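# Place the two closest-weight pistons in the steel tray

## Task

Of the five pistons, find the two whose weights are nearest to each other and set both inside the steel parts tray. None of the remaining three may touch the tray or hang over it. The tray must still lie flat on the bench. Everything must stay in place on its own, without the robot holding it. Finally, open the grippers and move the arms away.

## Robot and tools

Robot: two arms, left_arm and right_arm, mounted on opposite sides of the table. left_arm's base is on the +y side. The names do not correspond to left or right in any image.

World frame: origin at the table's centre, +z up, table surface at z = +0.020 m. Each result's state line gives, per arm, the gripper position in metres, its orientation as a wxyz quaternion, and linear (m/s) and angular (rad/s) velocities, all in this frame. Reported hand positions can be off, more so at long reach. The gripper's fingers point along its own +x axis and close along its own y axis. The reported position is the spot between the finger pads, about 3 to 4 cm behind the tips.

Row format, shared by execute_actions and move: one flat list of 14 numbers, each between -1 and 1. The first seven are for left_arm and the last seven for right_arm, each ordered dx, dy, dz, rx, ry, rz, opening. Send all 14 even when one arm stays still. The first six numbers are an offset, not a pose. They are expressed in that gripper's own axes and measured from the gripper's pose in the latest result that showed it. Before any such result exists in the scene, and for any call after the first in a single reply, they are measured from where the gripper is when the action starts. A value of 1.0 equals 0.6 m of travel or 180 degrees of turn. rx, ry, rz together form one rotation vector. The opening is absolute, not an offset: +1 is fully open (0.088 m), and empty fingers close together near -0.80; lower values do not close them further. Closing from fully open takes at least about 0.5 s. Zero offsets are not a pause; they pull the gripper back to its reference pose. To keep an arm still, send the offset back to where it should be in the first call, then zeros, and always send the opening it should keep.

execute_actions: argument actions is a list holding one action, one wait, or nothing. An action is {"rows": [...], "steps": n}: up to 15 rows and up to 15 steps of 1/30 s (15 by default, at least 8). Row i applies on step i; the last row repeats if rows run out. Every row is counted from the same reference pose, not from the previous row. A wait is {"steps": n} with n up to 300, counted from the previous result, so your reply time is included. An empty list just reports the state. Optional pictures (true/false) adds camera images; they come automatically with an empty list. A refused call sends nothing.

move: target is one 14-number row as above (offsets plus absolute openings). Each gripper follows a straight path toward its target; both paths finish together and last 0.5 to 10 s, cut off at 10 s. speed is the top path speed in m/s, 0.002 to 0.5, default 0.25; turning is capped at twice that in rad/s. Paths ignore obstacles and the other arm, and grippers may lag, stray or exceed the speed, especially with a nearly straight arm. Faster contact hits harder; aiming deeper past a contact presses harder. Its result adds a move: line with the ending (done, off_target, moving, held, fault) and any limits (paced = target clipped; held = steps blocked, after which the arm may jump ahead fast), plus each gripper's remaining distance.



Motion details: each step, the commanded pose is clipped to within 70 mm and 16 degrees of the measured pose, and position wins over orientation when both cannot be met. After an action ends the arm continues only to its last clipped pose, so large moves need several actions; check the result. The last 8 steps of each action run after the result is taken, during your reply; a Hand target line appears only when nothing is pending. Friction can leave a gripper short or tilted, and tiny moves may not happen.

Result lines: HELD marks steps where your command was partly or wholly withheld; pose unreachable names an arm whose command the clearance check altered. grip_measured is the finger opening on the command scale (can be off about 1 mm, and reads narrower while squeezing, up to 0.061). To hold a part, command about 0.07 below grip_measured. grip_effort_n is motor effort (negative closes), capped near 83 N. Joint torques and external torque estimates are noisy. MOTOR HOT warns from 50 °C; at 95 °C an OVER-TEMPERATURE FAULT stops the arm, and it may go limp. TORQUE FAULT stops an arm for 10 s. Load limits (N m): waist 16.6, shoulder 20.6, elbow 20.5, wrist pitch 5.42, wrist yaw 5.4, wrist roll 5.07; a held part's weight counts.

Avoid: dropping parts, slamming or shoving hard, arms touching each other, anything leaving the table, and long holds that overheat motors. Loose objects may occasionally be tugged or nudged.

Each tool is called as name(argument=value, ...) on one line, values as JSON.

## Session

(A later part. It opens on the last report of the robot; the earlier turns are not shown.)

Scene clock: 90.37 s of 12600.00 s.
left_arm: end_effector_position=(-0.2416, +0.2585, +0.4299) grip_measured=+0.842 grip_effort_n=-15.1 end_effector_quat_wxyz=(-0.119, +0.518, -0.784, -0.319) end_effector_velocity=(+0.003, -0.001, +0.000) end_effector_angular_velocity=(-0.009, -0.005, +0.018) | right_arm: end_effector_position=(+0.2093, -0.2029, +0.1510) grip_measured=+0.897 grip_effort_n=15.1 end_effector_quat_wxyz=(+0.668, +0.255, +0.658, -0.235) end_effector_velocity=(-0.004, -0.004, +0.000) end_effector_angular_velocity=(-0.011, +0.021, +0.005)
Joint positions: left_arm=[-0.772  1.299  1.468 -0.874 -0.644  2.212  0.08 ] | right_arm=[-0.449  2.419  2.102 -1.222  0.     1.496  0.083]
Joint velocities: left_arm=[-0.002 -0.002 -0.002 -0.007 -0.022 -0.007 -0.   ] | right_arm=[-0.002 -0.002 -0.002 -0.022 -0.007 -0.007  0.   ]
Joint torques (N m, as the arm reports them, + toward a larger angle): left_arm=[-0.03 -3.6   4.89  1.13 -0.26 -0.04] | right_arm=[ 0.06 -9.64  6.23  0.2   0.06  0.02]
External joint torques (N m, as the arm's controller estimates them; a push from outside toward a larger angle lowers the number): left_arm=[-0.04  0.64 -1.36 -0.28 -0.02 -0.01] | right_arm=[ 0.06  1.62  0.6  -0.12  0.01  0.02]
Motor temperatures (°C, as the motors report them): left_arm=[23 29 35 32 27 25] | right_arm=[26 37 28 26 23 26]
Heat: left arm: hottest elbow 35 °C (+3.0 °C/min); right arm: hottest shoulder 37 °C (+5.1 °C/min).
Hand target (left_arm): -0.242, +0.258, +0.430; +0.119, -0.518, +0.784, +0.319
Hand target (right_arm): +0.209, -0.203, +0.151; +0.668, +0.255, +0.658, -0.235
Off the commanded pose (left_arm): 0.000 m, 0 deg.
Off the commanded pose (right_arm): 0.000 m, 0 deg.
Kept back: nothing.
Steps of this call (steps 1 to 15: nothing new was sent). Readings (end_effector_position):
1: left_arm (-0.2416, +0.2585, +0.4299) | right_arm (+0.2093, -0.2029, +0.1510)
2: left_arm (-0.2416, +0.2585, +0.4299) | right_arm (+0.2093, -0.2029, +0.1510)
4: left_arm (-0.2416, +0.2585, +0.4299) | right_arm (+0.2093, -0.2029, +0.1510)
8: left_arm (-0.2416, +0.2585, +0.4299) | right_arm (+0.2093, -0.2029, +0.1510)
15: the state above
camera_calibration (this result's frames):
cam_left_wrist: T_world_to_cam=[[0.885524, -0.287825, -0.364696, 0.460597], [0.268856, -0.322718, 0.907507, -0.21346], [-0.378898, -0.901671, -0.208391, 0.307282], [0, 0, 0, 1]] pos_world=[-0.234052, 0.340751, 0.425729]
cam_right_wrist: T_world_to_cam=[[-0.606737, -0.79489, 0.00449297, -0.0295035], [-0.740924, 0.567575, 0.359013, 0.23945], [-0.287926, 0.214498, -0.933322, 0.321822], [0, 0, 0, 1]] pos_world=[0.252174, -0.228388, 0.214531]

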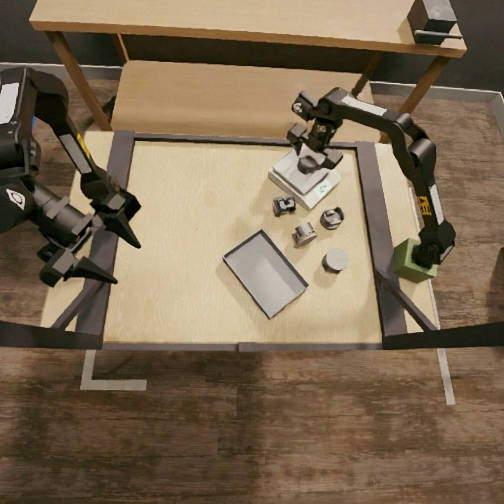

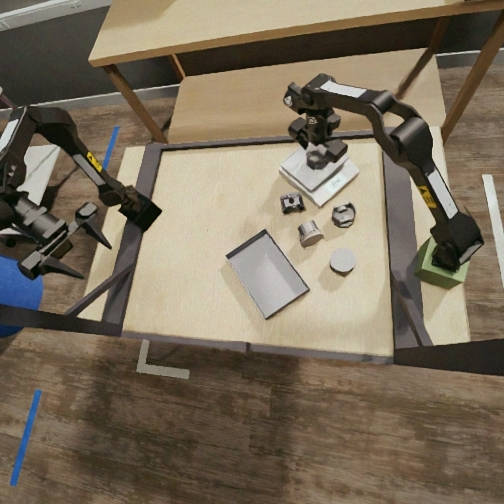

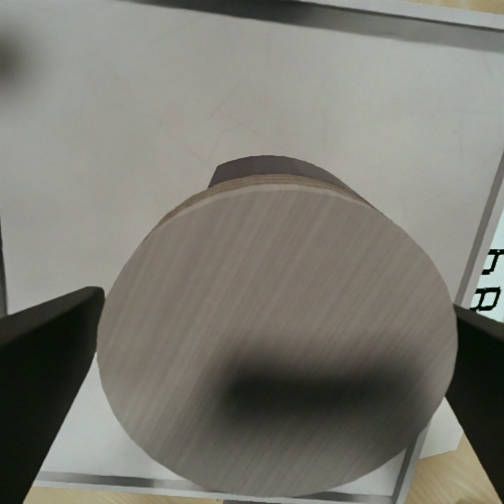

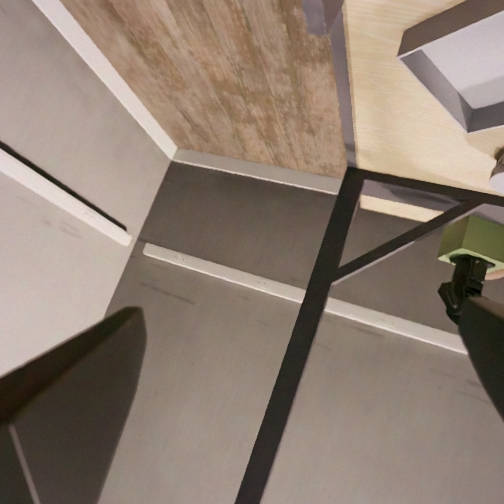

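move(target=[0,0,0,0,0,0,0.84,0.016,-0.004,0,0,0,0,0.9])

move(target=[0,0,0,0,0,0,0.84,0,0,0,0,0,0,0.3])

move(target=[0,0,0,0,0,0,0.84,-0.055,-0.02,-0.01,0,0,0,0.3])

move(target=[0,0,0,0,0,0,0.84,0.04,-0.095,-0.61,0,0,0,0.3])

Scene clock: 91.47 s of 12600.00 s.
left_arm: end_effector_position=(-0.2416, +0.2585, +0.4299) grip_measured=+0.842 grip_effort_n=-14.7 end_effector_quat_wxyz=(-0.119, +0.518, -0.784, -0.319) end_effector_velocity=(+0.001, +0.000, -0.002) end_effector_angular_velocity=(-0.005, -0.018, -0.001) | right_arm: end_effector_position=(+0.2087, -0.2035, +0.1414) grip_measured=+0.897 grip_effort_n=14.7 end_effector_quat_wxyz=(+0.668, +0.255, +0.658, -0.235) end_effector_velocity=(-0.002, -0.003, -0.003) end_effector_angular_velocity=(-0.007, +0.017, +0.020)
Joint positions: left_arm=[-0.772  1.299  1.468 -0.874 -0.644  2.212  0.08 ] | right_arm=[-0.449  2.419  2.063 -1.183  0.     1.496  0.083]
Joint velocities: left_arm=[-0.002  0.002 -0.002 -0.007 -0.007  0.007 -0.   ] | right_arm=[-0.002  0.002 -0.007 -0.007 -0.007 -0.022 -0.   ]
Joint torques (N m, as the arm reports them, + toward a larger angle): left_arm=[-0.08 -3.57  4.9   1.12 -0.26 -0.05] | right_arm=[  0.   -10.04   5.     0.38   0.06   0.  ]
External joint torques (N m, as the arm's controller estimates them; a push from outside toward a larger angle lowers the number): left_arm=[-0.07  0.6  -1.31 -0.28 -0.02 -0.02] | right_arm=[ 0.07  1.17 -0.6   0.05  0.    0.  ]
Motor temperatures (°C, as the motors report them): left_arm=[23 29 35 32 27 25] | right_arm=[26 37 28 26 23 26]
Heat: left arm: hottest elbow 35 °C (+3.0 °C/min); right arm: hottest shoulder 37 °C (+5.0 °C/min).
Hand target (left_arm): -0.242, +0.258, +0.430; +0.119, -0.518, +0.784, +0.319
Hand target (right_arm): +0.208, -0.204, +0.141; +0.668, +0.255, +0.658, -0.235
Off the commanded pose (left_arm): 0.000 m, 0 deg.
Off the commanded pose (right_arm): 0.001 m, 0 deg.
Kept back: nothing.
move: done
camera_calibration (this result's frames):
cam_left_wrist: T_world_to_cam=[[0.885524, -0.287825, -0.364696, 0.460597], [0.268856, -0.322718, 0.907507, -0.21346], [-0.378898, -0.901671, -0.208391, 0.307282], [0, 0, 0, 1]] pos_world=[-0.234052, 0.340751, 0.425729]
cam_right_wrist: T_world_to_cam=[[-0.606739, -0.794891, 0.00411474, -0.0302492], [-0.741021, 0.567478, 0.358967, 0.242826], [-0.287675, 0.21475, -0.933341, 0.312755], [0, 0, 0, 1]] pos_world=[0.251558, -0.229008, 0.204865]

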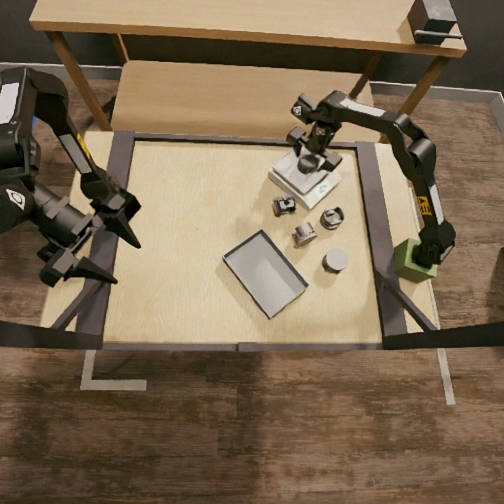

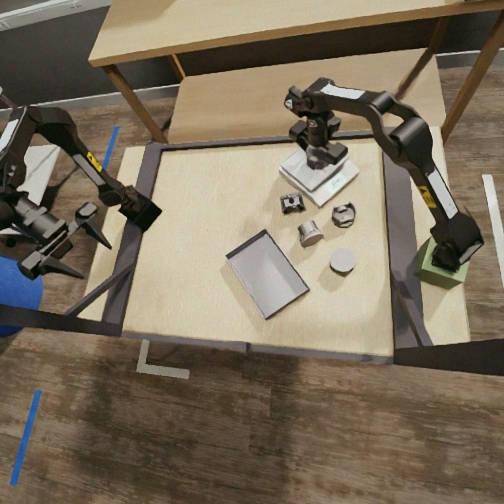

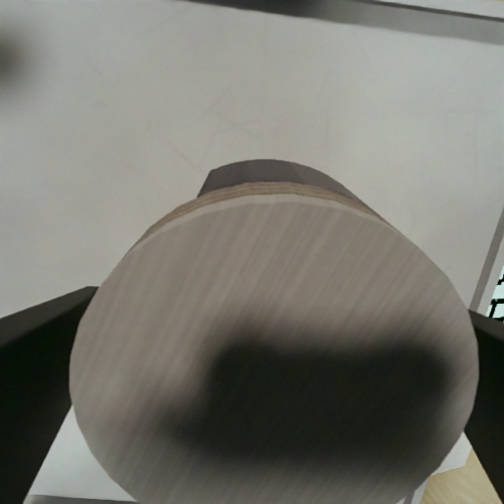

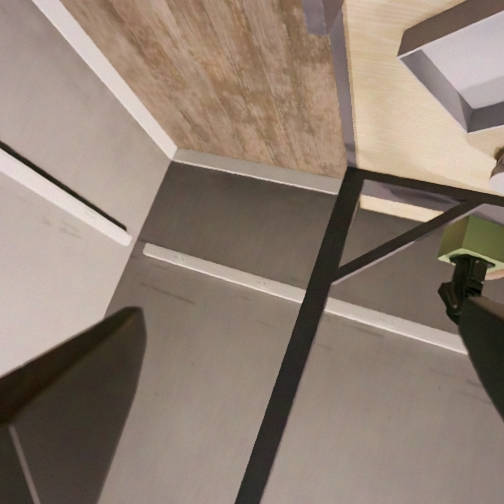

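Scene clock: 91.97 s of 12600.00 s.
left_arm: end_effector_position=(-0.2416, +0.2585, +0.4299) grip_measured=+0.842 grip_effort_n=-15.1 end_effector_quat_wxyz=(-0.119, +0.518, -0.784, -0.319) end_effector_velocity=(+0.000, -0.000, -0.001) end_effector_angular_velocity=(+0.004, +0.017, +0.015) | right_arm: end_effector_position=(+0.2087, -0.2035, +0.1414) grip_measured=+0.577 grip_effort_n=-83.5 end_effector_quat_wxyz=(+0.668, +0.255, +0.658, -0.235) end_effector_velocity=(-0.001, -0.001, +0.002) end_effector_angular_velocity=(+0.003, +0.007, +0.005)
Joint positions: left_arm=[-0.772  1.299  1.468 -0.874 -0.644  2.212  0.08 ] | right_arm=[-0.449  2.419  2.063 -1.183  0.     1.496  0.067]
Joint velocities: left_arm=[-0.002 -0.002 -0.007  0.007 -0.007 -0.022 -0.   ] | right_arm=[-0.002 -0.002  0.002 -0.007 -0.007 -0.007 -0.   ]
Joint torques (N m, as the arm reports them, + toward a larger angle): left_arm=[-0.08 -3.59  4.9   1.12 -0.27 -0.04] | right_arm=[ 0.02 -9.58  6.23  0.19  0.07  0.03]
External joint torques (N m, as the arm's controller estimates them; a push from outside toward a larger angle lowers the number): left_arm=[-0.09  0.66 -1.39 -0.31 -0.02 -0.01] | right_arm=[-0.05  1.76  0.52 -0.17  0.02  0.03]
Motor temperatures (°C, as the motors report them): left_arm=[23 29 35 32 27 25] | right_arm=[26 37 28 26 23 26]
Heat: left arm: hottest elbow 35 °C (+3.0 °C/min); right arm: hottest shoulder 37 °C (+5.0 °C/min).
Hand target (left_arm): -0.242, +0.258, +0.430; +0.119, -0.518, +0.784, +0.319
Hand target (right_arm): +0.209, -0.203, +0.141; +0.668, +0.255, +0.658, -0.235
Off the commanded pose (left_arm): 0.000 m, 0 deg.
Off the commanded pose (right_arm): 0.000 m, 0 deg.
Kept back: nothing.
move: done
camera_calibration (this result's frames):
cam_left_wrist: T_world_to_cam=[[0.885524, -0.287825, -0.364696, 0.460597], [0.268856, -0.322718, 0.907507, -0.21346], [-0.378898, -0.901671, -0.208391, 0.307282], [0, 0, 0, 1]] pos_world=[-0.234052, 0.340751, 0.425729]
cam_right_wrist: T_world_to_cam=[[-0.606739, -0.794891, 0.00411474, -0.0302492], [-0.741021, 0.567478, 0.358967, 0.242826], [-0.287675, 0.21475, -0.933341, 0.312755], [0, 0, 0, 1]] pos_world=[0.251558, -0.229008, 0.204865]

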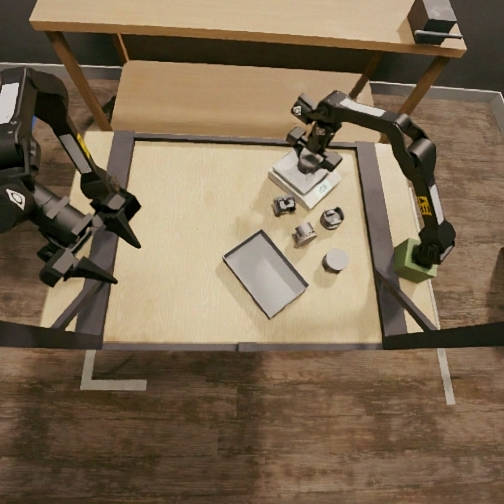

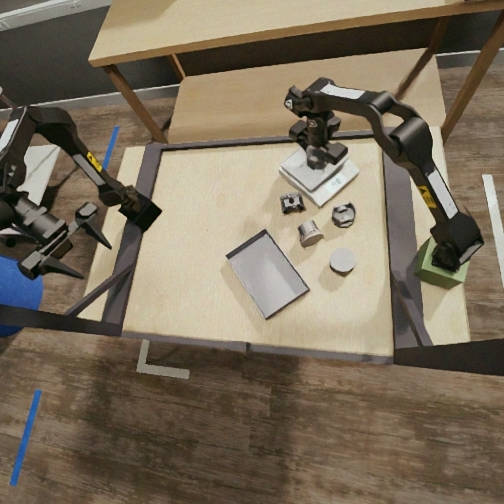

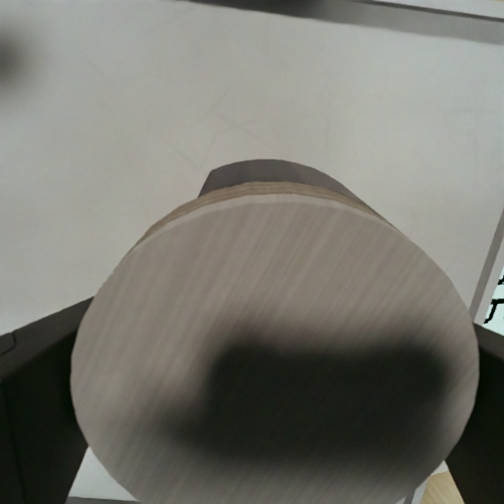

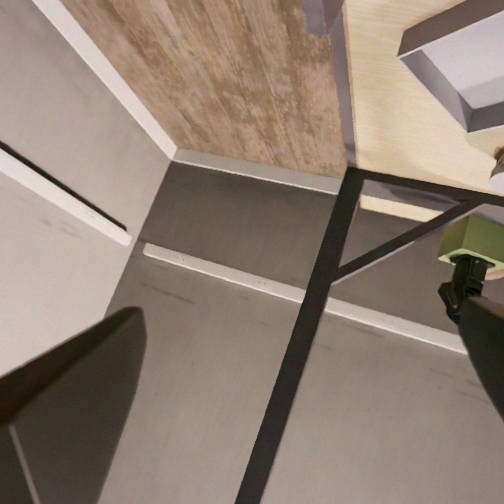

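Scene clock: 92.80 s of 12600.00 s.
left_arm: end_effector_position=(-0.2416, +0.2585, +0.4299) grip_measured=+0.842 grip_effort_n=-14.7 end_effector_quat_wxyz=(-0.119, +0.518, -0.784, -0.319) end_effector_velocity=(+0.002, +0.002, -0.004) end_effector_angular_velocity=(+0.007, -0.025, -0.012) | right_arm: end_effector_position=(+0.1967, -0.2098, +0.1665) grip_measured=+0.577 grip_effort_n=-83.5 end_effector_quat_wxyz=(+0.666, +0.251, +0.660, -0.238) end_effector_velocity=(-0.006, -0.006, -0.002) end_effector_angular_velocity=(-0.025, +0.034, +0.020)
Joint positions: left_arm=[-0.772  1.299  1.468 -0.874 -0.644  2.212  0.08 ] | right_arm=[-0.44   2.355  2.051 -1.247  0.     1.503  0.067]
Joint velocities: left_arm=[-0.002 -0.002 -0.002 -0.022  0.007  0.007 -0.   ] | right_arm=[-0.002  0.002 -0.002 -0.037 -0.007 -0.022 -0.   ]
Joint torques (N m, as the arm reports them, + toward a larger angle): left_arm=[-0.07 -3.58  4.91  1.12 -0.26 -0.04] | right_arm=[  0.23 -11.08   5.59   0.05   0.08   0.18]
External joint torques (N m, as the arm's controller estimates them; a push from outside toward a larger angle lowers the number): left_arm=[-0.07  0.67 -1.35 -0.28 -0.02 -0.01] | right_arm=[ 0.23 -0.04 -0.08 -0.27  0.02  0.19]
Motor temperatures (°C, as the motors report them): left_arm=[23 29 35 32 27 25] | right_arm=[26 37 28 26 23 26]
Heat: left arm: hottest elbow 35 °C (+3.0 °C/min); right arm: hottest shoulder 37 °C (+4.0 °C/min).
Hand target (left_arm): -0.242, +0.258, +0.430; +0.119, -0.518, +0.784, +0.319
Hand target (right_arm): +0.195, -0.210, +0.174; +0.668, +0.255, +0.658, -0.235
Off the commanded pose (left_arm): 0.000 m, 0 deg.
Off the commanded pose (right_arm): 0.007 m, 1 deg.
Kept back: nothing.
move: done
camera_calibration (this result's frames):
cam_left_wrist: T_world_to_cam=[[0.885524, -0.287825, -0.364696, 0.460597], [0.268856, -0.322718, 0.907507, -0.21346], [-0.378898, -0.901671, -0.208391, 0.307282], [0, 0, 0, 1]] pos_world=[-0.234052, 0.340751, 0.425729]
cam_right_wrist: T_world_to_cam=[[-0.605439, -0.795734, 0.0158175, -0.0451158], [-0.738855, 0.569328, 0.360497, 0.22817], [-0.295865, 0.206572, -0.932626, 0.333945], [0, 0, 0, 1]] pos_world=[0.240072, -0.234788, 0.229904]

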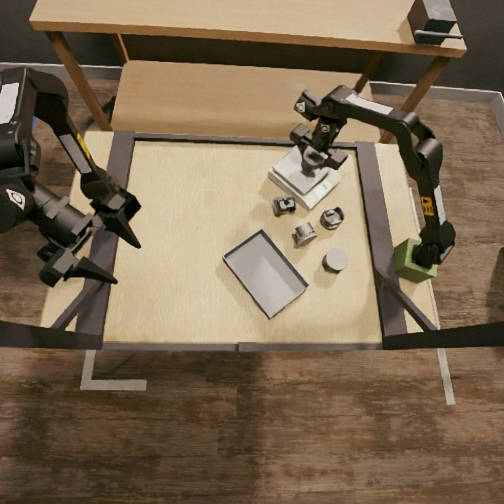

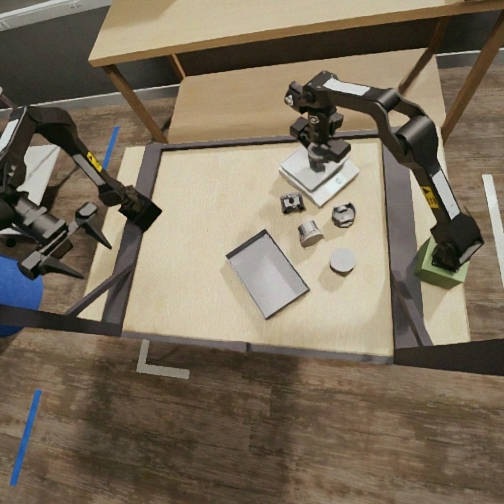

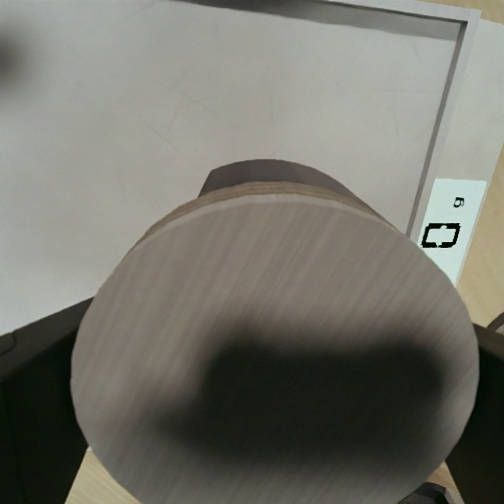

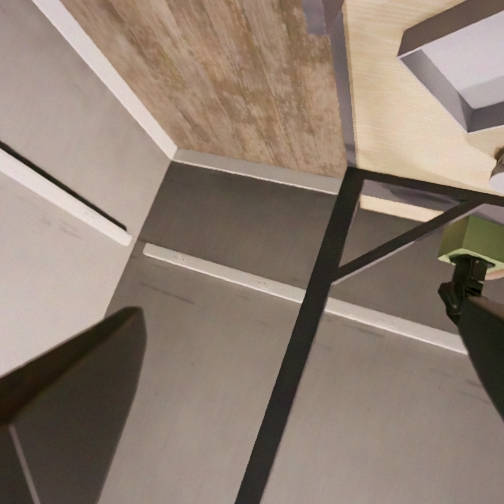

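Scene clock: 94.90 s of 12600.00 s.
left_arm: end_effector_position=(-0.2416, +0.2585, +0.4299) grip_measured=+0.842 grip_effort_n=-15.1 end_effector_quat_wxyz=(-0.119, +0.518, -0.784, -0.319) end_effector_velocity=(-0.001, +0.002, -0.005) end_effector_angular_velocity=(+0.019, +0.001, +0.003) | right_arm: end_effector_position=(-0.1186, -0.0218, +0.1381) grip_measured=+0.577 grip_effort_n=-83.5 end_effector_quat_wxyz=(+0.656, +0.280, +0.670, -0.203) end_effector_velocity=(+0.005, -0.004, -0.001) end_effector_angular_velocity=(-0.022, -0.006, -0.015)
Joint positions: left_arm=[-0.772  1.299  1.468 -0.874 -0.644  2.212  0.08 ] | right_arm=[ 0.323  2.576  2.335 -1.22   0.018  2.258  0.067]
Joint velocities: left_arm=[-0.002  0.002 -0.007 -0.007  0.007 -0.022 -0.   ] | right_arm=[-0.007  0.002  0.002 -0.022  0.007  0.007 -0.   ]
Joint torques (N m, as the arm reports them, + toward a larger angle): left_arm=[-0.06 -3.6   4.9   1.12 -0.26 -0.04] | right_arm=[-0.07 -9.68  8.36  0.49  0.15  0.16]
External joint torques (N m, as the arm's controller estimates them; a push from outside toward a larger angle lowers the number): left_arm=[-0.05  0.5  -1.27 -0.27 -0.02 -0.01] | right_arm=[0.03 2.44 2.6  0.07 0.08 0.17]
Motor temperatures (°C, as the motors report them): left_arm=[23 29 35 32 27 25] | right_arm=[26 37 28 26 23 26]
Heat: left arm: hottest elbow 35 °C (+3.0 °C/min); right arm: hottest shoulder 37 °C (+4.0 °C/min).
Hand target (left_arm): -0.242, +0.258, +0.430; +0.119, -0.518, +0.784, +0.319
Hand target (right_arm): -0.118, -0.018, +0.138; +0.655, +0.285, +0.670, -0.201
Off the commanded pose (left_arm): 0.000 m, 0 deg.
Off the commanded pose (right_arm): 0.007 m, 5 deg.
joint sent to its limit (right arm) — the command would take joint 3 (elbow) past its upper limit, so that joint was sent only as far as its limit.
Kept back: nothing.
move: off_target (right_arm)
camera_calibration (this result's frames):
cam_left_wrist: T_world_to_cam=[[0.885524, -0.287825, -0.364696, 0.460597], [0.268856, -0.322718, 0.907507, -0.21346], [-0.378898, -0.901671, -0.208391, 0.307282], [0, 0, 0, 1]] pos_world=[-0.234052, 0.340751, 0.425729]
cam_right_wrist: T_world_to_cam=[[-0.598885, -0.798387, -0.0625675, -0.0743533], [-0.745162, 0.526926, 0.408757, -0.10988], [-0.293378, 0.291421, -0.910496, 0.174411], [0, 0, 0, 1]] pos_world=[-0.0752393, -0.0522911, 0.199063]

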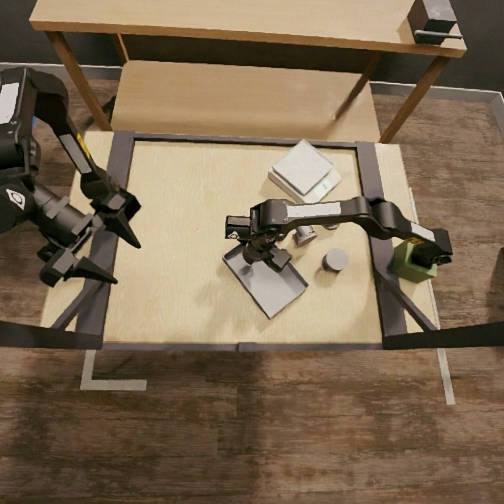

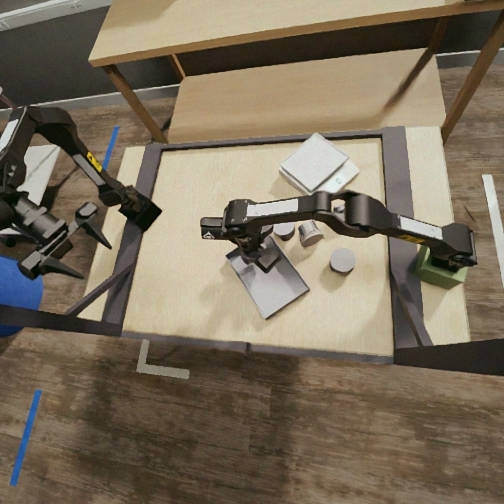

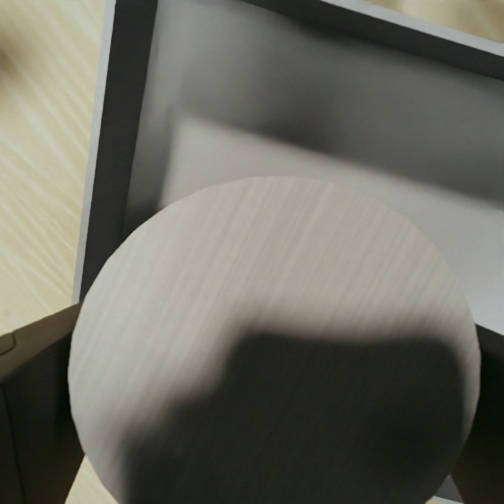

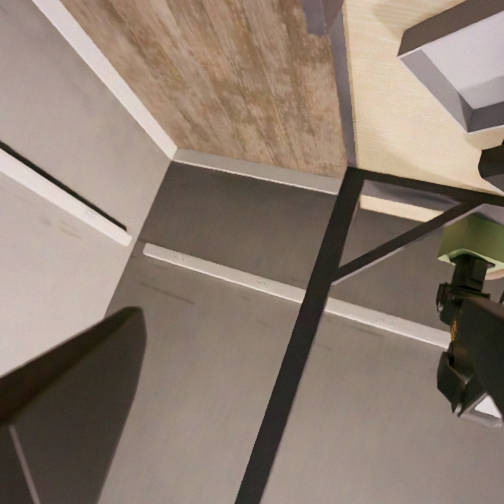

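move(target=[0,0,0,0,0,0,0.84,0.03,-0.065,0.015,0,-0.017,-0.03,0.3], speed=0.12)

Scene clock: 96.00 s of 12600.00 s.
left_arm: end_effector_position=(-0.2416, +0.2585, +0.4299) grip_measured=+0.842 grip_effort_n=-15.1 end_effector_quat_wxyz=(-0.119, +0.518, -0.784, -0.319) end_effector_velocity=(+0.002, +0.002, -0.006) end_effector_angular_velocity=(+0.015, -0.019, -0.004) | right_arm: end_effector_position=(-0.1349, -0.0566, +0.1064) grip_measured=+0.577 grip_effort_n=-83.5 end_effector_quat_wxyz=(+0.668, +0.236, +0.662, -0.247) end_effector_velocity=(-0.004, -0.008, -0.001) end_effector_angular_velocity=(-0.032, +0.021, -0.005)
Joint positions: left_arm=[-0.772  1.299  1.468 -0.874 -0.644  2.212  0.08 ] | right_arm=[ 0.351  2.546  2.157 -1.2    0.002  2.285  0.067]
Joint velocities: left_arm=[-0.002 -0.002 -0.007 -0.022  0.007 -0.007  0.   ] | right_arm=[ 0.002 -0.007 -0.017 -0.022 -0.022  0.007 -0.   ]
Joint torques (N m, as the arm reports them, + toward a larger angle): left_arm=[-0.02 -3.58  4.92  1.13 -0.26 -0.05] | right_arm=[  0.19 -12.18   5.2    0.23  -0.03   0.16]
External joint torques (N m, as the arm's controller estimates them; a push from outside toward a larger angle lowers the number): left_arm=[-0.01  0.62 -1.28 -0.26 -0.03 -0.02] | right_arm=[ 0.09 -0.57 -0.22  0.04 -0.07  0.16]
Motor temperatures (°C, as the motors report them): left_arm=[23 29 35 32 27 25] | right_arm=[26 38 28 26 23 26]
Heat: left arm: hottest elbow 35 °C (+3.0 °C/min); right arm: hottest shoulder 38 °C (+5.0 °C/min).
Hand target (left_arm): -0.242, +0.258, +0.430; +0.119, -0.518, +0.784, +0.319
Hand target (right_arm): -0.136, -0.055, +0.116; +0.664, +0.243, +0.665, -0.242
Off the commanded pose (left_arm): 0.000 m, 0 deg.
Off the commanded pose (right_arm): 0.010 m, 1 deg.
Kept back: nothing.
move: off_target (right_arm)
camera_calibration (this result's frames):
cam_left_wrist: T_world_to_cam=[[0.885524, -0.287825, -0.364696, 0.460597], [0.268856, -0.322718, 0.907507, -0.21346], [-0.378898, -0.901671, -0.208391, 0.307282], [0, 0, 0, 1]] pos_world=[-0.234052, 0.340751, 0.425729]
cam_right_wrist: T_world_to_cam=[[-0.597535, -0.800359, 0.0487674, -0.12574], [-0.739929, 0.57381, 0.351064, -0.0812593], [-0.30896, 0.173689, -0.935081, 0.144713], [0, 0, 0, 1]] pos_world=[-0.0905495, -0.0791447, 0.169978]

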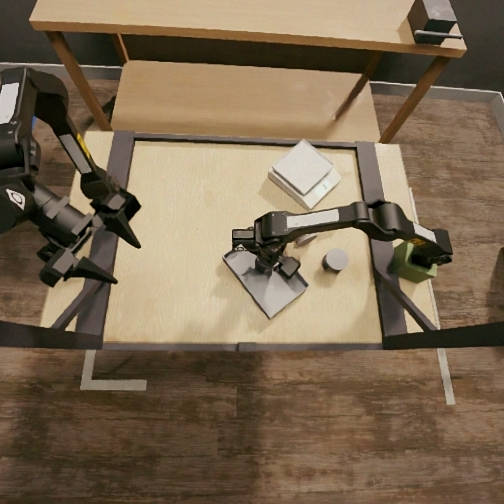

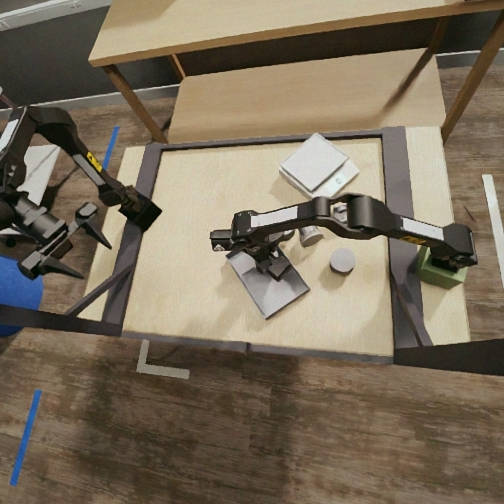

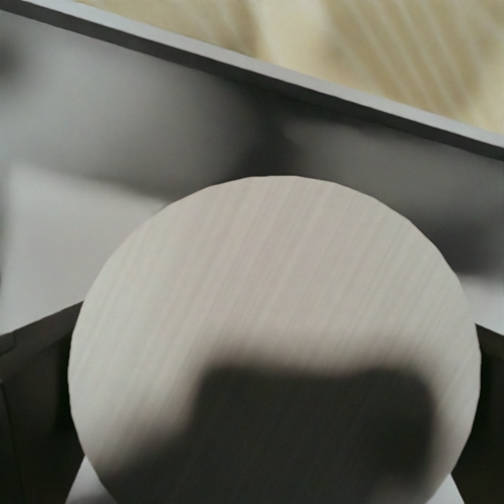

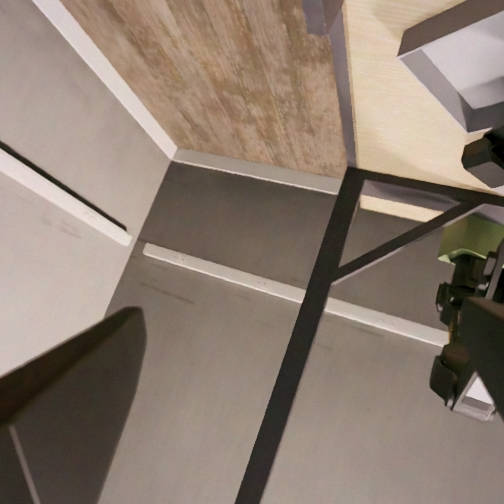

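move(target=[0,0,0,0,0,0,0.84,0.052,0.01,-0.02,0,0,0,0.3], speed=0.05)

Scene clock: 97.20 s of 12600.00 s.
left_arm: end_effector_position=(-0.2416, +0.2585, +0.4299) grip_measured=+0.842 grip_effort_n=-14.7 end_effector_quat_wxyz=(-0.119, +0.518, -0.784, -0.319) end_effector_velocity=(+0.003, -0.001, +0.000) end_effector_angular_velocity=(-0.002, +0.005, +0.026) | right_arm: end_effector_position=(-0.1407, -0.0473, +0.0824) grip_measured=+0.576 grip_effort_n=-83.5 end_effector_quat_wxyz=(+0.668, +0.235, +0.662, -0.246) end_effector_velocity=(-0.005, +0.004, +0.002) end_effector_angular_velocity=(+0.016, +0.023, +0.024)
Joint positions: left_arm=[-0.772  1.299  1.468 -0.874 -0.644  2.212  0.08 ] | right_arm=[ 0.362  2.622  2.205 -1.171  0.001  2.293  0.067]
Joint velocities: left_arm=[-0.002 -0.002 -0.002 -0.007 -0.022 -0.022 -0.   ] | right_arm=[ 0.002  0.002  0.012  0.007 -0.022 -0.022 -0.   ]
Joint torques (N m, as the arm reports them, + toward a larger angle): left_arm=[-0.08 -3.6   4.93  1.12 -0.26 -0.03] | right_arm=[-0.07 -8.25  7.6   0.65  0.08  0.12]
External joint torques (N m, as the arm's controller estimates them; a push from outside toward a larger angle lowers the number): left_arm=[-0.1   0.67 -1.36 -0.3  -0.01  0.  ] | right_arm=[-0.19  3.78  2.1   0.44  0.04  0.12]
Motor temperatures (°C, as the motors report them): left_arm=[23 29 35 32 27 25] | right_arm=[26 38 28 26 23 26]
Heat: left arm: hottest elbow 35 °C (+2.0 °C/min); right arm: hottest shoulder 38 °C (+5.1 °C/min).
Hand target (left_arm): -0.242, +0.258, +0.430; +0.119, -0.518, +0.784, +0.319
Hand target (right_arm): -0.140, -0.045, +0.075; +0.667, +0.236, +0.662, -0.247
Off the commanded pose (left_arm): 0.000 m, 0 deg.
Off the commanded pose (right_arm): 0.008 m, 0 deg.
Kept back: nothing.
move: done
camera_calibration (this result's frames):
cam_left_wrist: T_world_to_cam=[[0.885524, -0.287825, -0.364696, 0.460597], [0.268856, -0.322718, 0.907507, -0.21346], [-0.378898, -0.901671, -0.208391, 0.307282], [0, 0, 0, 1]] pos_world=[-0.234052, 0.340751, 0.425729]
cam_right_wrist: T_world_to_cam=[[-0.595069, -0.802171, 0.0491376, -0.120311], [-0.741453, 0.57156, 0.351521, -0.082776], [-0.310065, 0.172746, -0.93489, 0.118638], [0, 0, 0, 1]] pos_world=[-0.0961828, -0.0696931, 0.145922]

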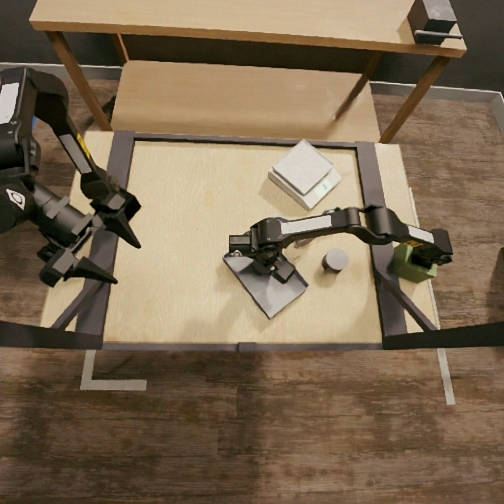

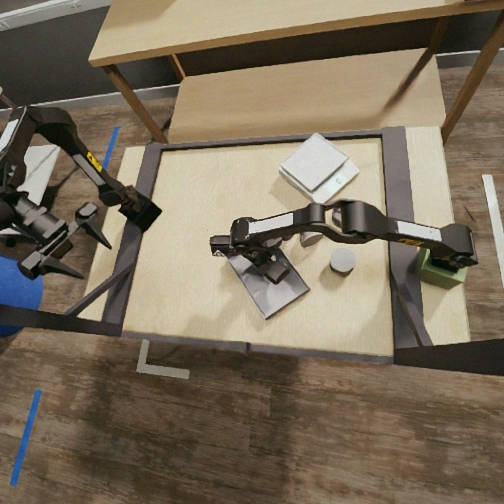

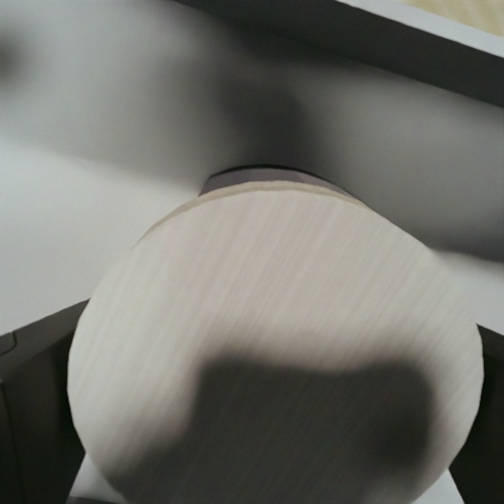

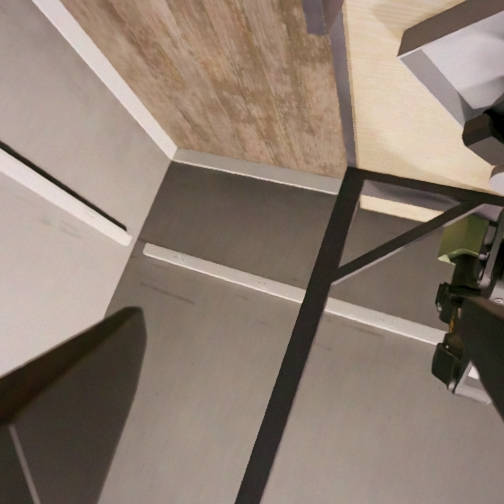

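move(target=[0,0,0,0,0,0,0.84,0.006,0,0,0,0,0,0.85], speed=0.03)

move(target=[0,0,0,0,0,0,0.84,-0.11,-0.02,0.015,0,0,0,0.85])

move(target=[0,0,0,0,0,0,0.84,0,-0.265,0.255,-0.5,0,0,1])

Scene clock: 98.27 s of 12600.00 s.
left_arm: end_effector_position=(-0.2416, +0.2585, +0.4299) grip_measured=+0.842 grip_effort_n=-14.7 end_effector_quat_wxyz=(-0.119, +0.518, -0.784, -0.319) end_effector_velocity=(+0.002, -0.003, +0.002) end_effector_angular_velocity=(-0.019, -0.002, +0.015) | right_arm: end_effector_position=(-0.1407, -0.0456, +0.0822) grip_measured=+0.846 grip_effort_n=14.7 end_effector_quat_wxyz=(+0.667, +0.237, +0.663, -0.244) end_effector_velocity=(+0.002, -0.004, -0.002) end_effector_angular_velocity=(-0.017, -0.008, +0.005)
Joint positions: left_arm=[-0.772  1.299  1.468 -0.874 -0.644  2.212  0.08 ] | right_arm=[ 0.362  2.623  2.205 -1.164  0.001  2.293  0.08 ]
Joint velocities: left_arm=[ 0.002 -0.002 -0.002  0.007 -0.022  0.007 -0.   ] | right_arm=[-0.002 -0.002 -0.012 -0.007  0.007 -0.007  0.   ]
Joint torques (N m, as the arm reports them, + toward a larger angle): left_arm=[-0.04 -3.58  4.89  1.12 -0.26 -0.03] | right_arm=[ 0.03 -9.88  4.92  0.3   0.08  0.01]
External joint torques (N m, as the arm's controller estimates them; a push from outside toward a larger angle lowers the number): left_arm=[-0.07  0.67 -1.41 -0.3  -0.01  0.  ] | right_arm=[ 0.03  2.01 -0.48  0.09  0.03  0.01]
Motor temperatures (°C, as the motors report them): left_arm=[23 29 35 32 27 25] | right_arm=[26 38 28 26 23 26]
Heat: left arm: hottest elbow 35 °C (+2.0 °C/min); right arm: hottest shoulder 38 °C (+4.0 °C/min).
Hand target (left_arm): -0.242, +0.258, +0.430; +0.119, -0.518, +0.784, +0.319
Hand target (right_arm): -0.141, -0.047, +0.079; +0.668, +0.235, +0.662, -0.246
Off the commanded pose (left_arm): 0.000 m, 0 deg.
Off the commanded pose (right_arm): 0.004 m, 0 deg.
Kept back: nothing.
move: done
camera_calibration (this result's frames):
cam_left_wrist: T_world_to_cam=[[0.885524, -0.287825, -0.364696, 0.460597], [0.268856, -0.322718, 0.907507, -0.21346], [-0.378898, -0.901671, -0.208391, 0.307282], [0, 0, 0, 1]] pos_world=[-0.234052, 0.340751, 0.425729]
cam_right_wrist: T_world_to_cam=[[-0.595059, -0.802523, 0.0431495, -0.11844], [-0.741375, 0.568862, 0.356033, -0.0842347], [-0.310271, 0.179871, -0.933477, 0.118311], [0, 0, 0, 1]] pos_world=[-0.0962197, -0.0684134, 0.145542]

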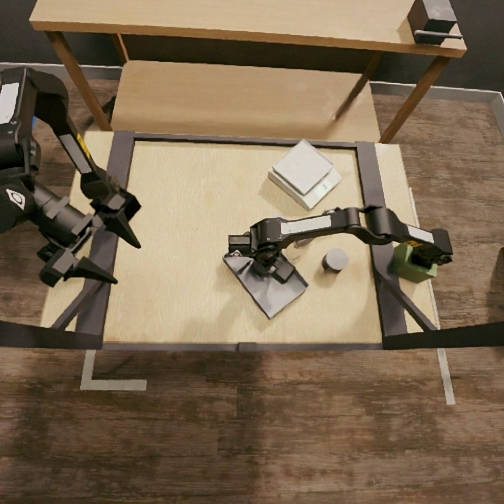

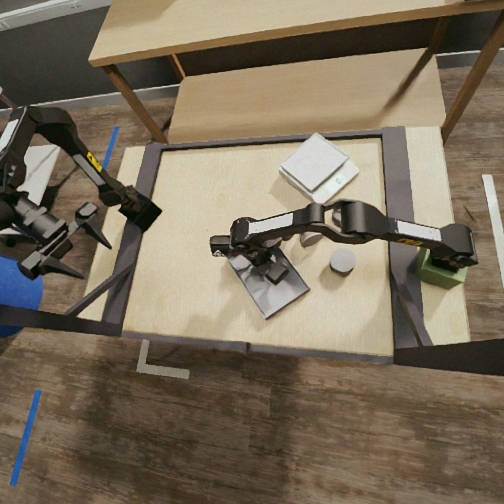

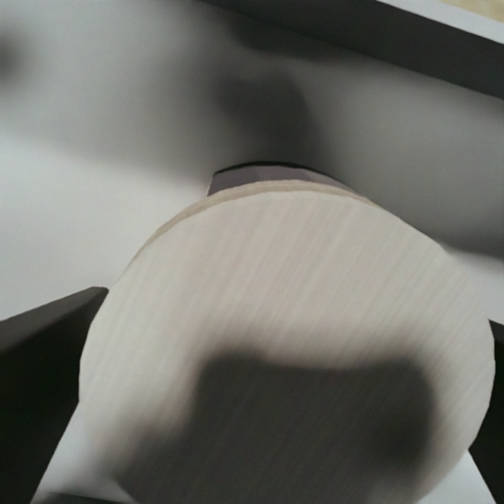

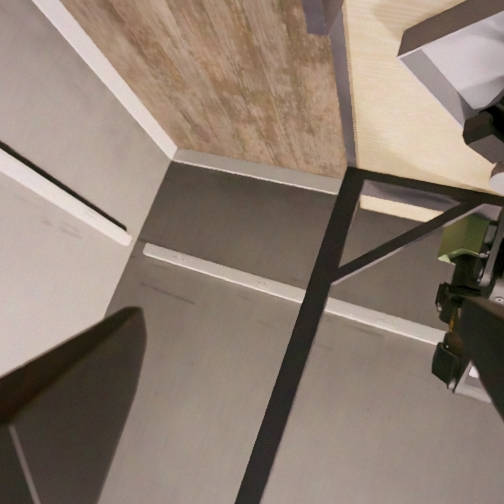

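Scene clock: 99.13 s of 12600.00 s.
left_arm: end_effector_position=(-0.2416, +0.2585, +0.4299) grip_measured=+0.842 grip_effort_n=-15.1 end_effector_quat_wxyz=(-0.119, +0.518, -0.784, -0.319) end_effector_velocity=(+0.002, +0.000, +0.001) end_effector_angular_velocity=(+0.006, +0.013, +0.015) | right_arm: end_effector_position=(-0.1402, -0.0617, +0.1423) grip_measured=+0.847 grip_effort_n=14.2 end_effector_quat_wxyz=(+0.668, +0.233, +0.661, -0.247) end_effector_velocity=(-0.000, +0.005, +0.003) end_effector_angular_velocity=(+0.027, +0.008, -0.010)
Joint positions: left_arm=[-0.772  1.299  1.468 -0.874 -0.644  2.212  0.08 ] | right_arm=[ 0.362  2.503  2.22  -1.31   0.002  2.293  0.081]
Joint velocities: left_arm=[-0.002 -0.002  0.002 -0.007 -0.007 -0.022 -0.   ] | right_arm=[-0.002 -0.007 -0.002  0.022 -0.007  0.007 -0.   ]
Joint torques (N m, as the arm reports them, + toward a larger angle): left_arm=[-0.05 -3.62  4.9   1.12 -0.25 -0.04] | right_arm=[  0.27 -10.65   7.12  -0.11   0.04   0.13]
External joint torques (N m, as the arm's controller estimates them; a push from outside toward a larger angle lowers the number): left_arm=[-0.04  0.72 -1.44 -0.31 -0.01 -0.01] | right_arm=[ 0.34  0.98  1.55 -0.31 -0.02  0.13]
Motor temperatures (°C, as the motors report them): left_arm=[23 29 35 32 27 25] | right_arm=[26 38 28 26 23 26]
Heat: left arm: hottest elbow 35 °C (+2.0 °C/min); right arm: hottest shoulder 38 °C (+4.1 °C/min).
Hand target (left_arm): -0.242, +0.258, +0.430; +0.119, -0.518, +0.784, +0.319
Hand target (right_arm): -0.142, -0.060, +0.148; +0.667, +0.237, +0.663, -0.244
Off the commanded pose (left_arm): 0.000 m, 0 deg.
Off the commanded pose (right_arm): 0.006 m, 1 deg.
Kept back: nothing.
move: done
camera_calibration (this result's frames):
cam_left_wrist: T_world_to_cam=[[0.885524, -0.287825, -0.364696, 0.460597], [0.268856, -0.322718, 0.907507, -0.21346], [-0.378898, -0.901671, -0.208391, 0.307282], [0, 0, 0, 1]] pos_world=[-0.234052, 0.340751, 0.425729]
cam_right_wrist: T_world_to_cam=[[-0.595102, -0.801969, 0.0519585, -0.134865], [-0.741771, 0.573009, 0.348478, -0.0947611], [-0.309241, 0.168839, -0.935876, 0.177338], [0, 0, 0, 1]] pos_world=[-0.0957093, -0.0838004, 0.205996]

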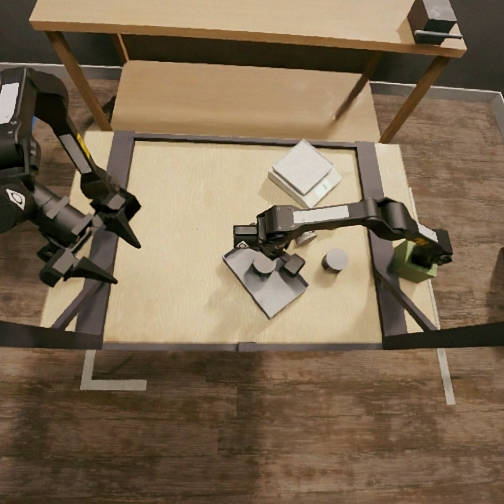

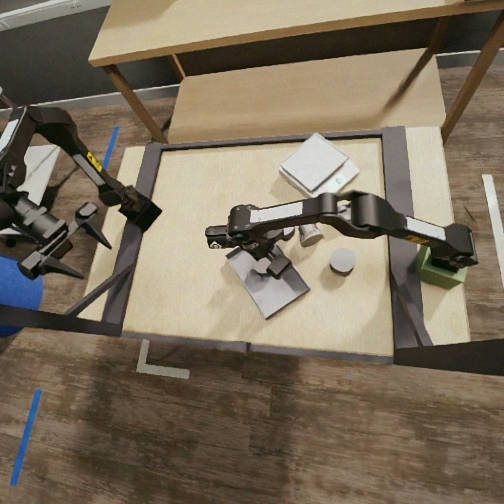

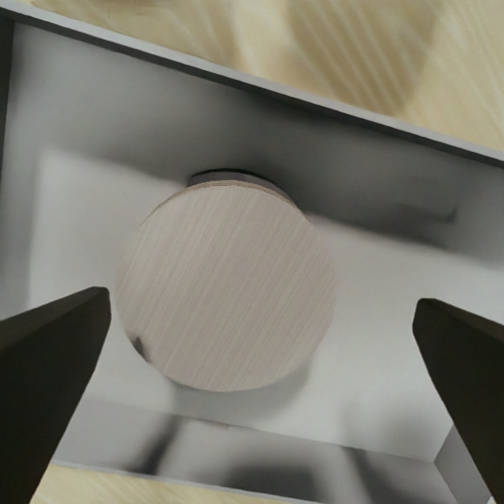

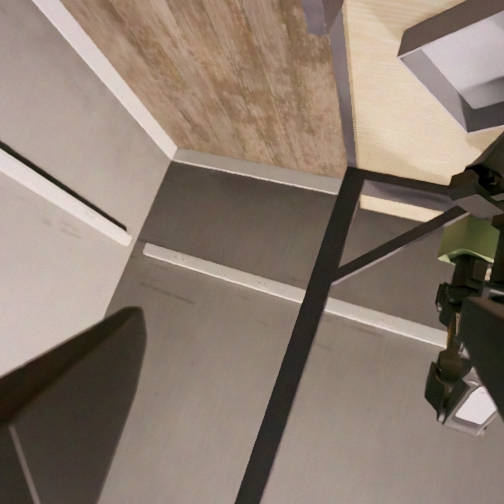

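Scene clock: 102.77 s of 12600.00 s.
left_arm: end_effector_position=(-0.2416, +0.2585, +0.4299) grip_measured=+0.842 grip_effort_n=-15.1 end_effector_quat_wxyz=(-0.119, +0.518, -0.784, -0.319) end_effector_velocity=(+0.001, -0.001, -0.001) end_effector_angular_velocity=(+0.004, +0.017, +0.019) | right_arm: end_effector_position=(-0.1241, -0.2808, +0.1445) grip_measured=+0.993 grip_effort_n=14.2 end_effector_quat_wxyz=(+0.637, -0.308, +0.644, +0.291) end_effector_velocity=(-0.000, -0.003, +0.001) end_effector_angular_velocity=(-0.002, +0.008, +0.034)
Joint positions: left_arm=[-0.772  1.299  1.468 -0.874 -0.644  2.212  0.08 ] | right_arm=[ 0.325  1.65   0.938 -0.886  0.002  0.687  0.088]
Joint velocities: left_arm=[ 0.002 -0.002 -0.007  0.007 -0.007 -0.022 -0.   ] | right_arm=[-0.002 -0.012 -0.007 -0.007 -0.007 -0.037 -0.   ]
Joint torques (N m, as the arm reports them, + toward a larger angle): left_arm=[-0.05 -3.6   4.87  1.11 -0.27 -0.05] | right_arm=[-0.18 -5.57  4.45  0.37  0.07 -0.12]
External joint torques (N m, as the arm's controller estimates them; a push from outside toward a larger angle lowers the number): left_arm=[-0.07  0.66 -1.43 -0.31 -0.02 -0.02] | right_arm=[-0.2   0.11 -0.61  0.1   0.04 -0.12]
Motor temperatures (°C, as the motors report them): left_arm=[23 29 35 32 27 25] | right_arm=[26 38 28 26 23 26]
Heat: left arm: hottest elbow 35 °C (+2.0 °C/min); right arm: hottest shoulder 38 °C (+4.0 °C/min).
Hand target (left_arm): -0.242, +0.258, +0.430; +0.119, -0.518, +0.784, +0.319
Hand target (right_arm): -0.123, -0.282, +0.145; +0.638, -0.308, +0.643, +0.293
Off the commanded pose (left_arm): 0.000 m, 0 deg.
Off the commanded pose (right_arm): 0.003 m, 0 deg.
Kept back: nothing.
move: done
camera_calibration (this result's frames):
cam_left_wrist: T_world_to_cam=[[0.885524, -0.287825, -0.364696, 0.460597], [0.268856, -0.322718, 0.907507, -0.21346], [-0.378898, -0.901671, -0.208391, 0.307282], [0, 0, 0, 1]] pos_world=[-0.234052, 0.340751, 0.425729]
cam_right_wrist: T_world_to_cam=[[0.801574, -0.595573, 0.0526451, -0.0699207], [-0.567371, -0.729923, 0.381186, -0.307019], [-0.188597, -0.335418, -0.922998, 0.0928851], [0, 0, 0, 1]] pos_world=[-0.100629, -0.234588, 0.206445]

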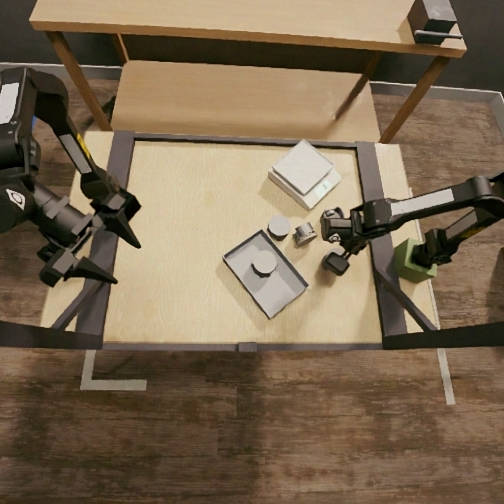

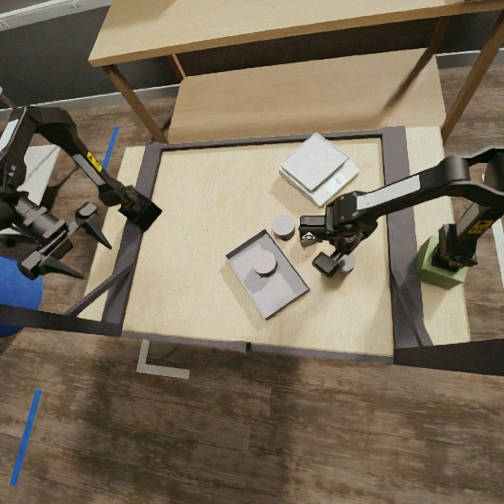

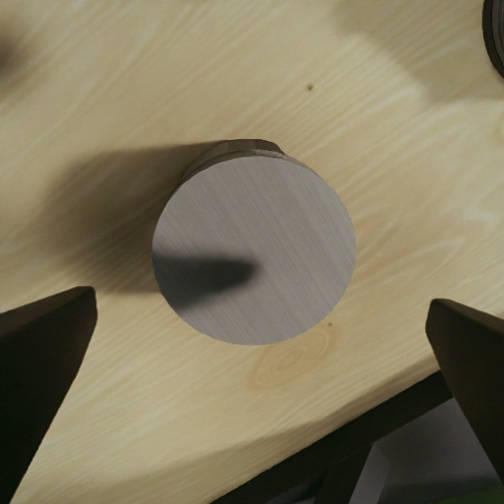

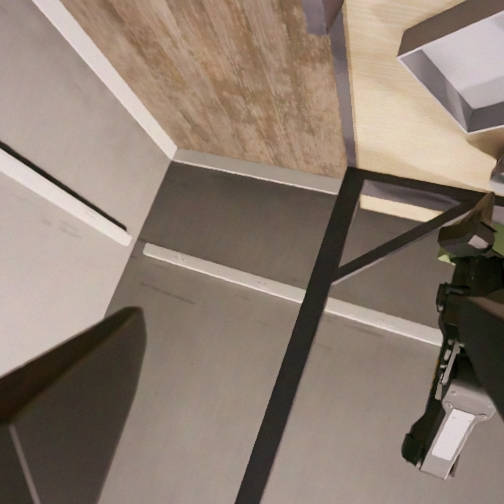

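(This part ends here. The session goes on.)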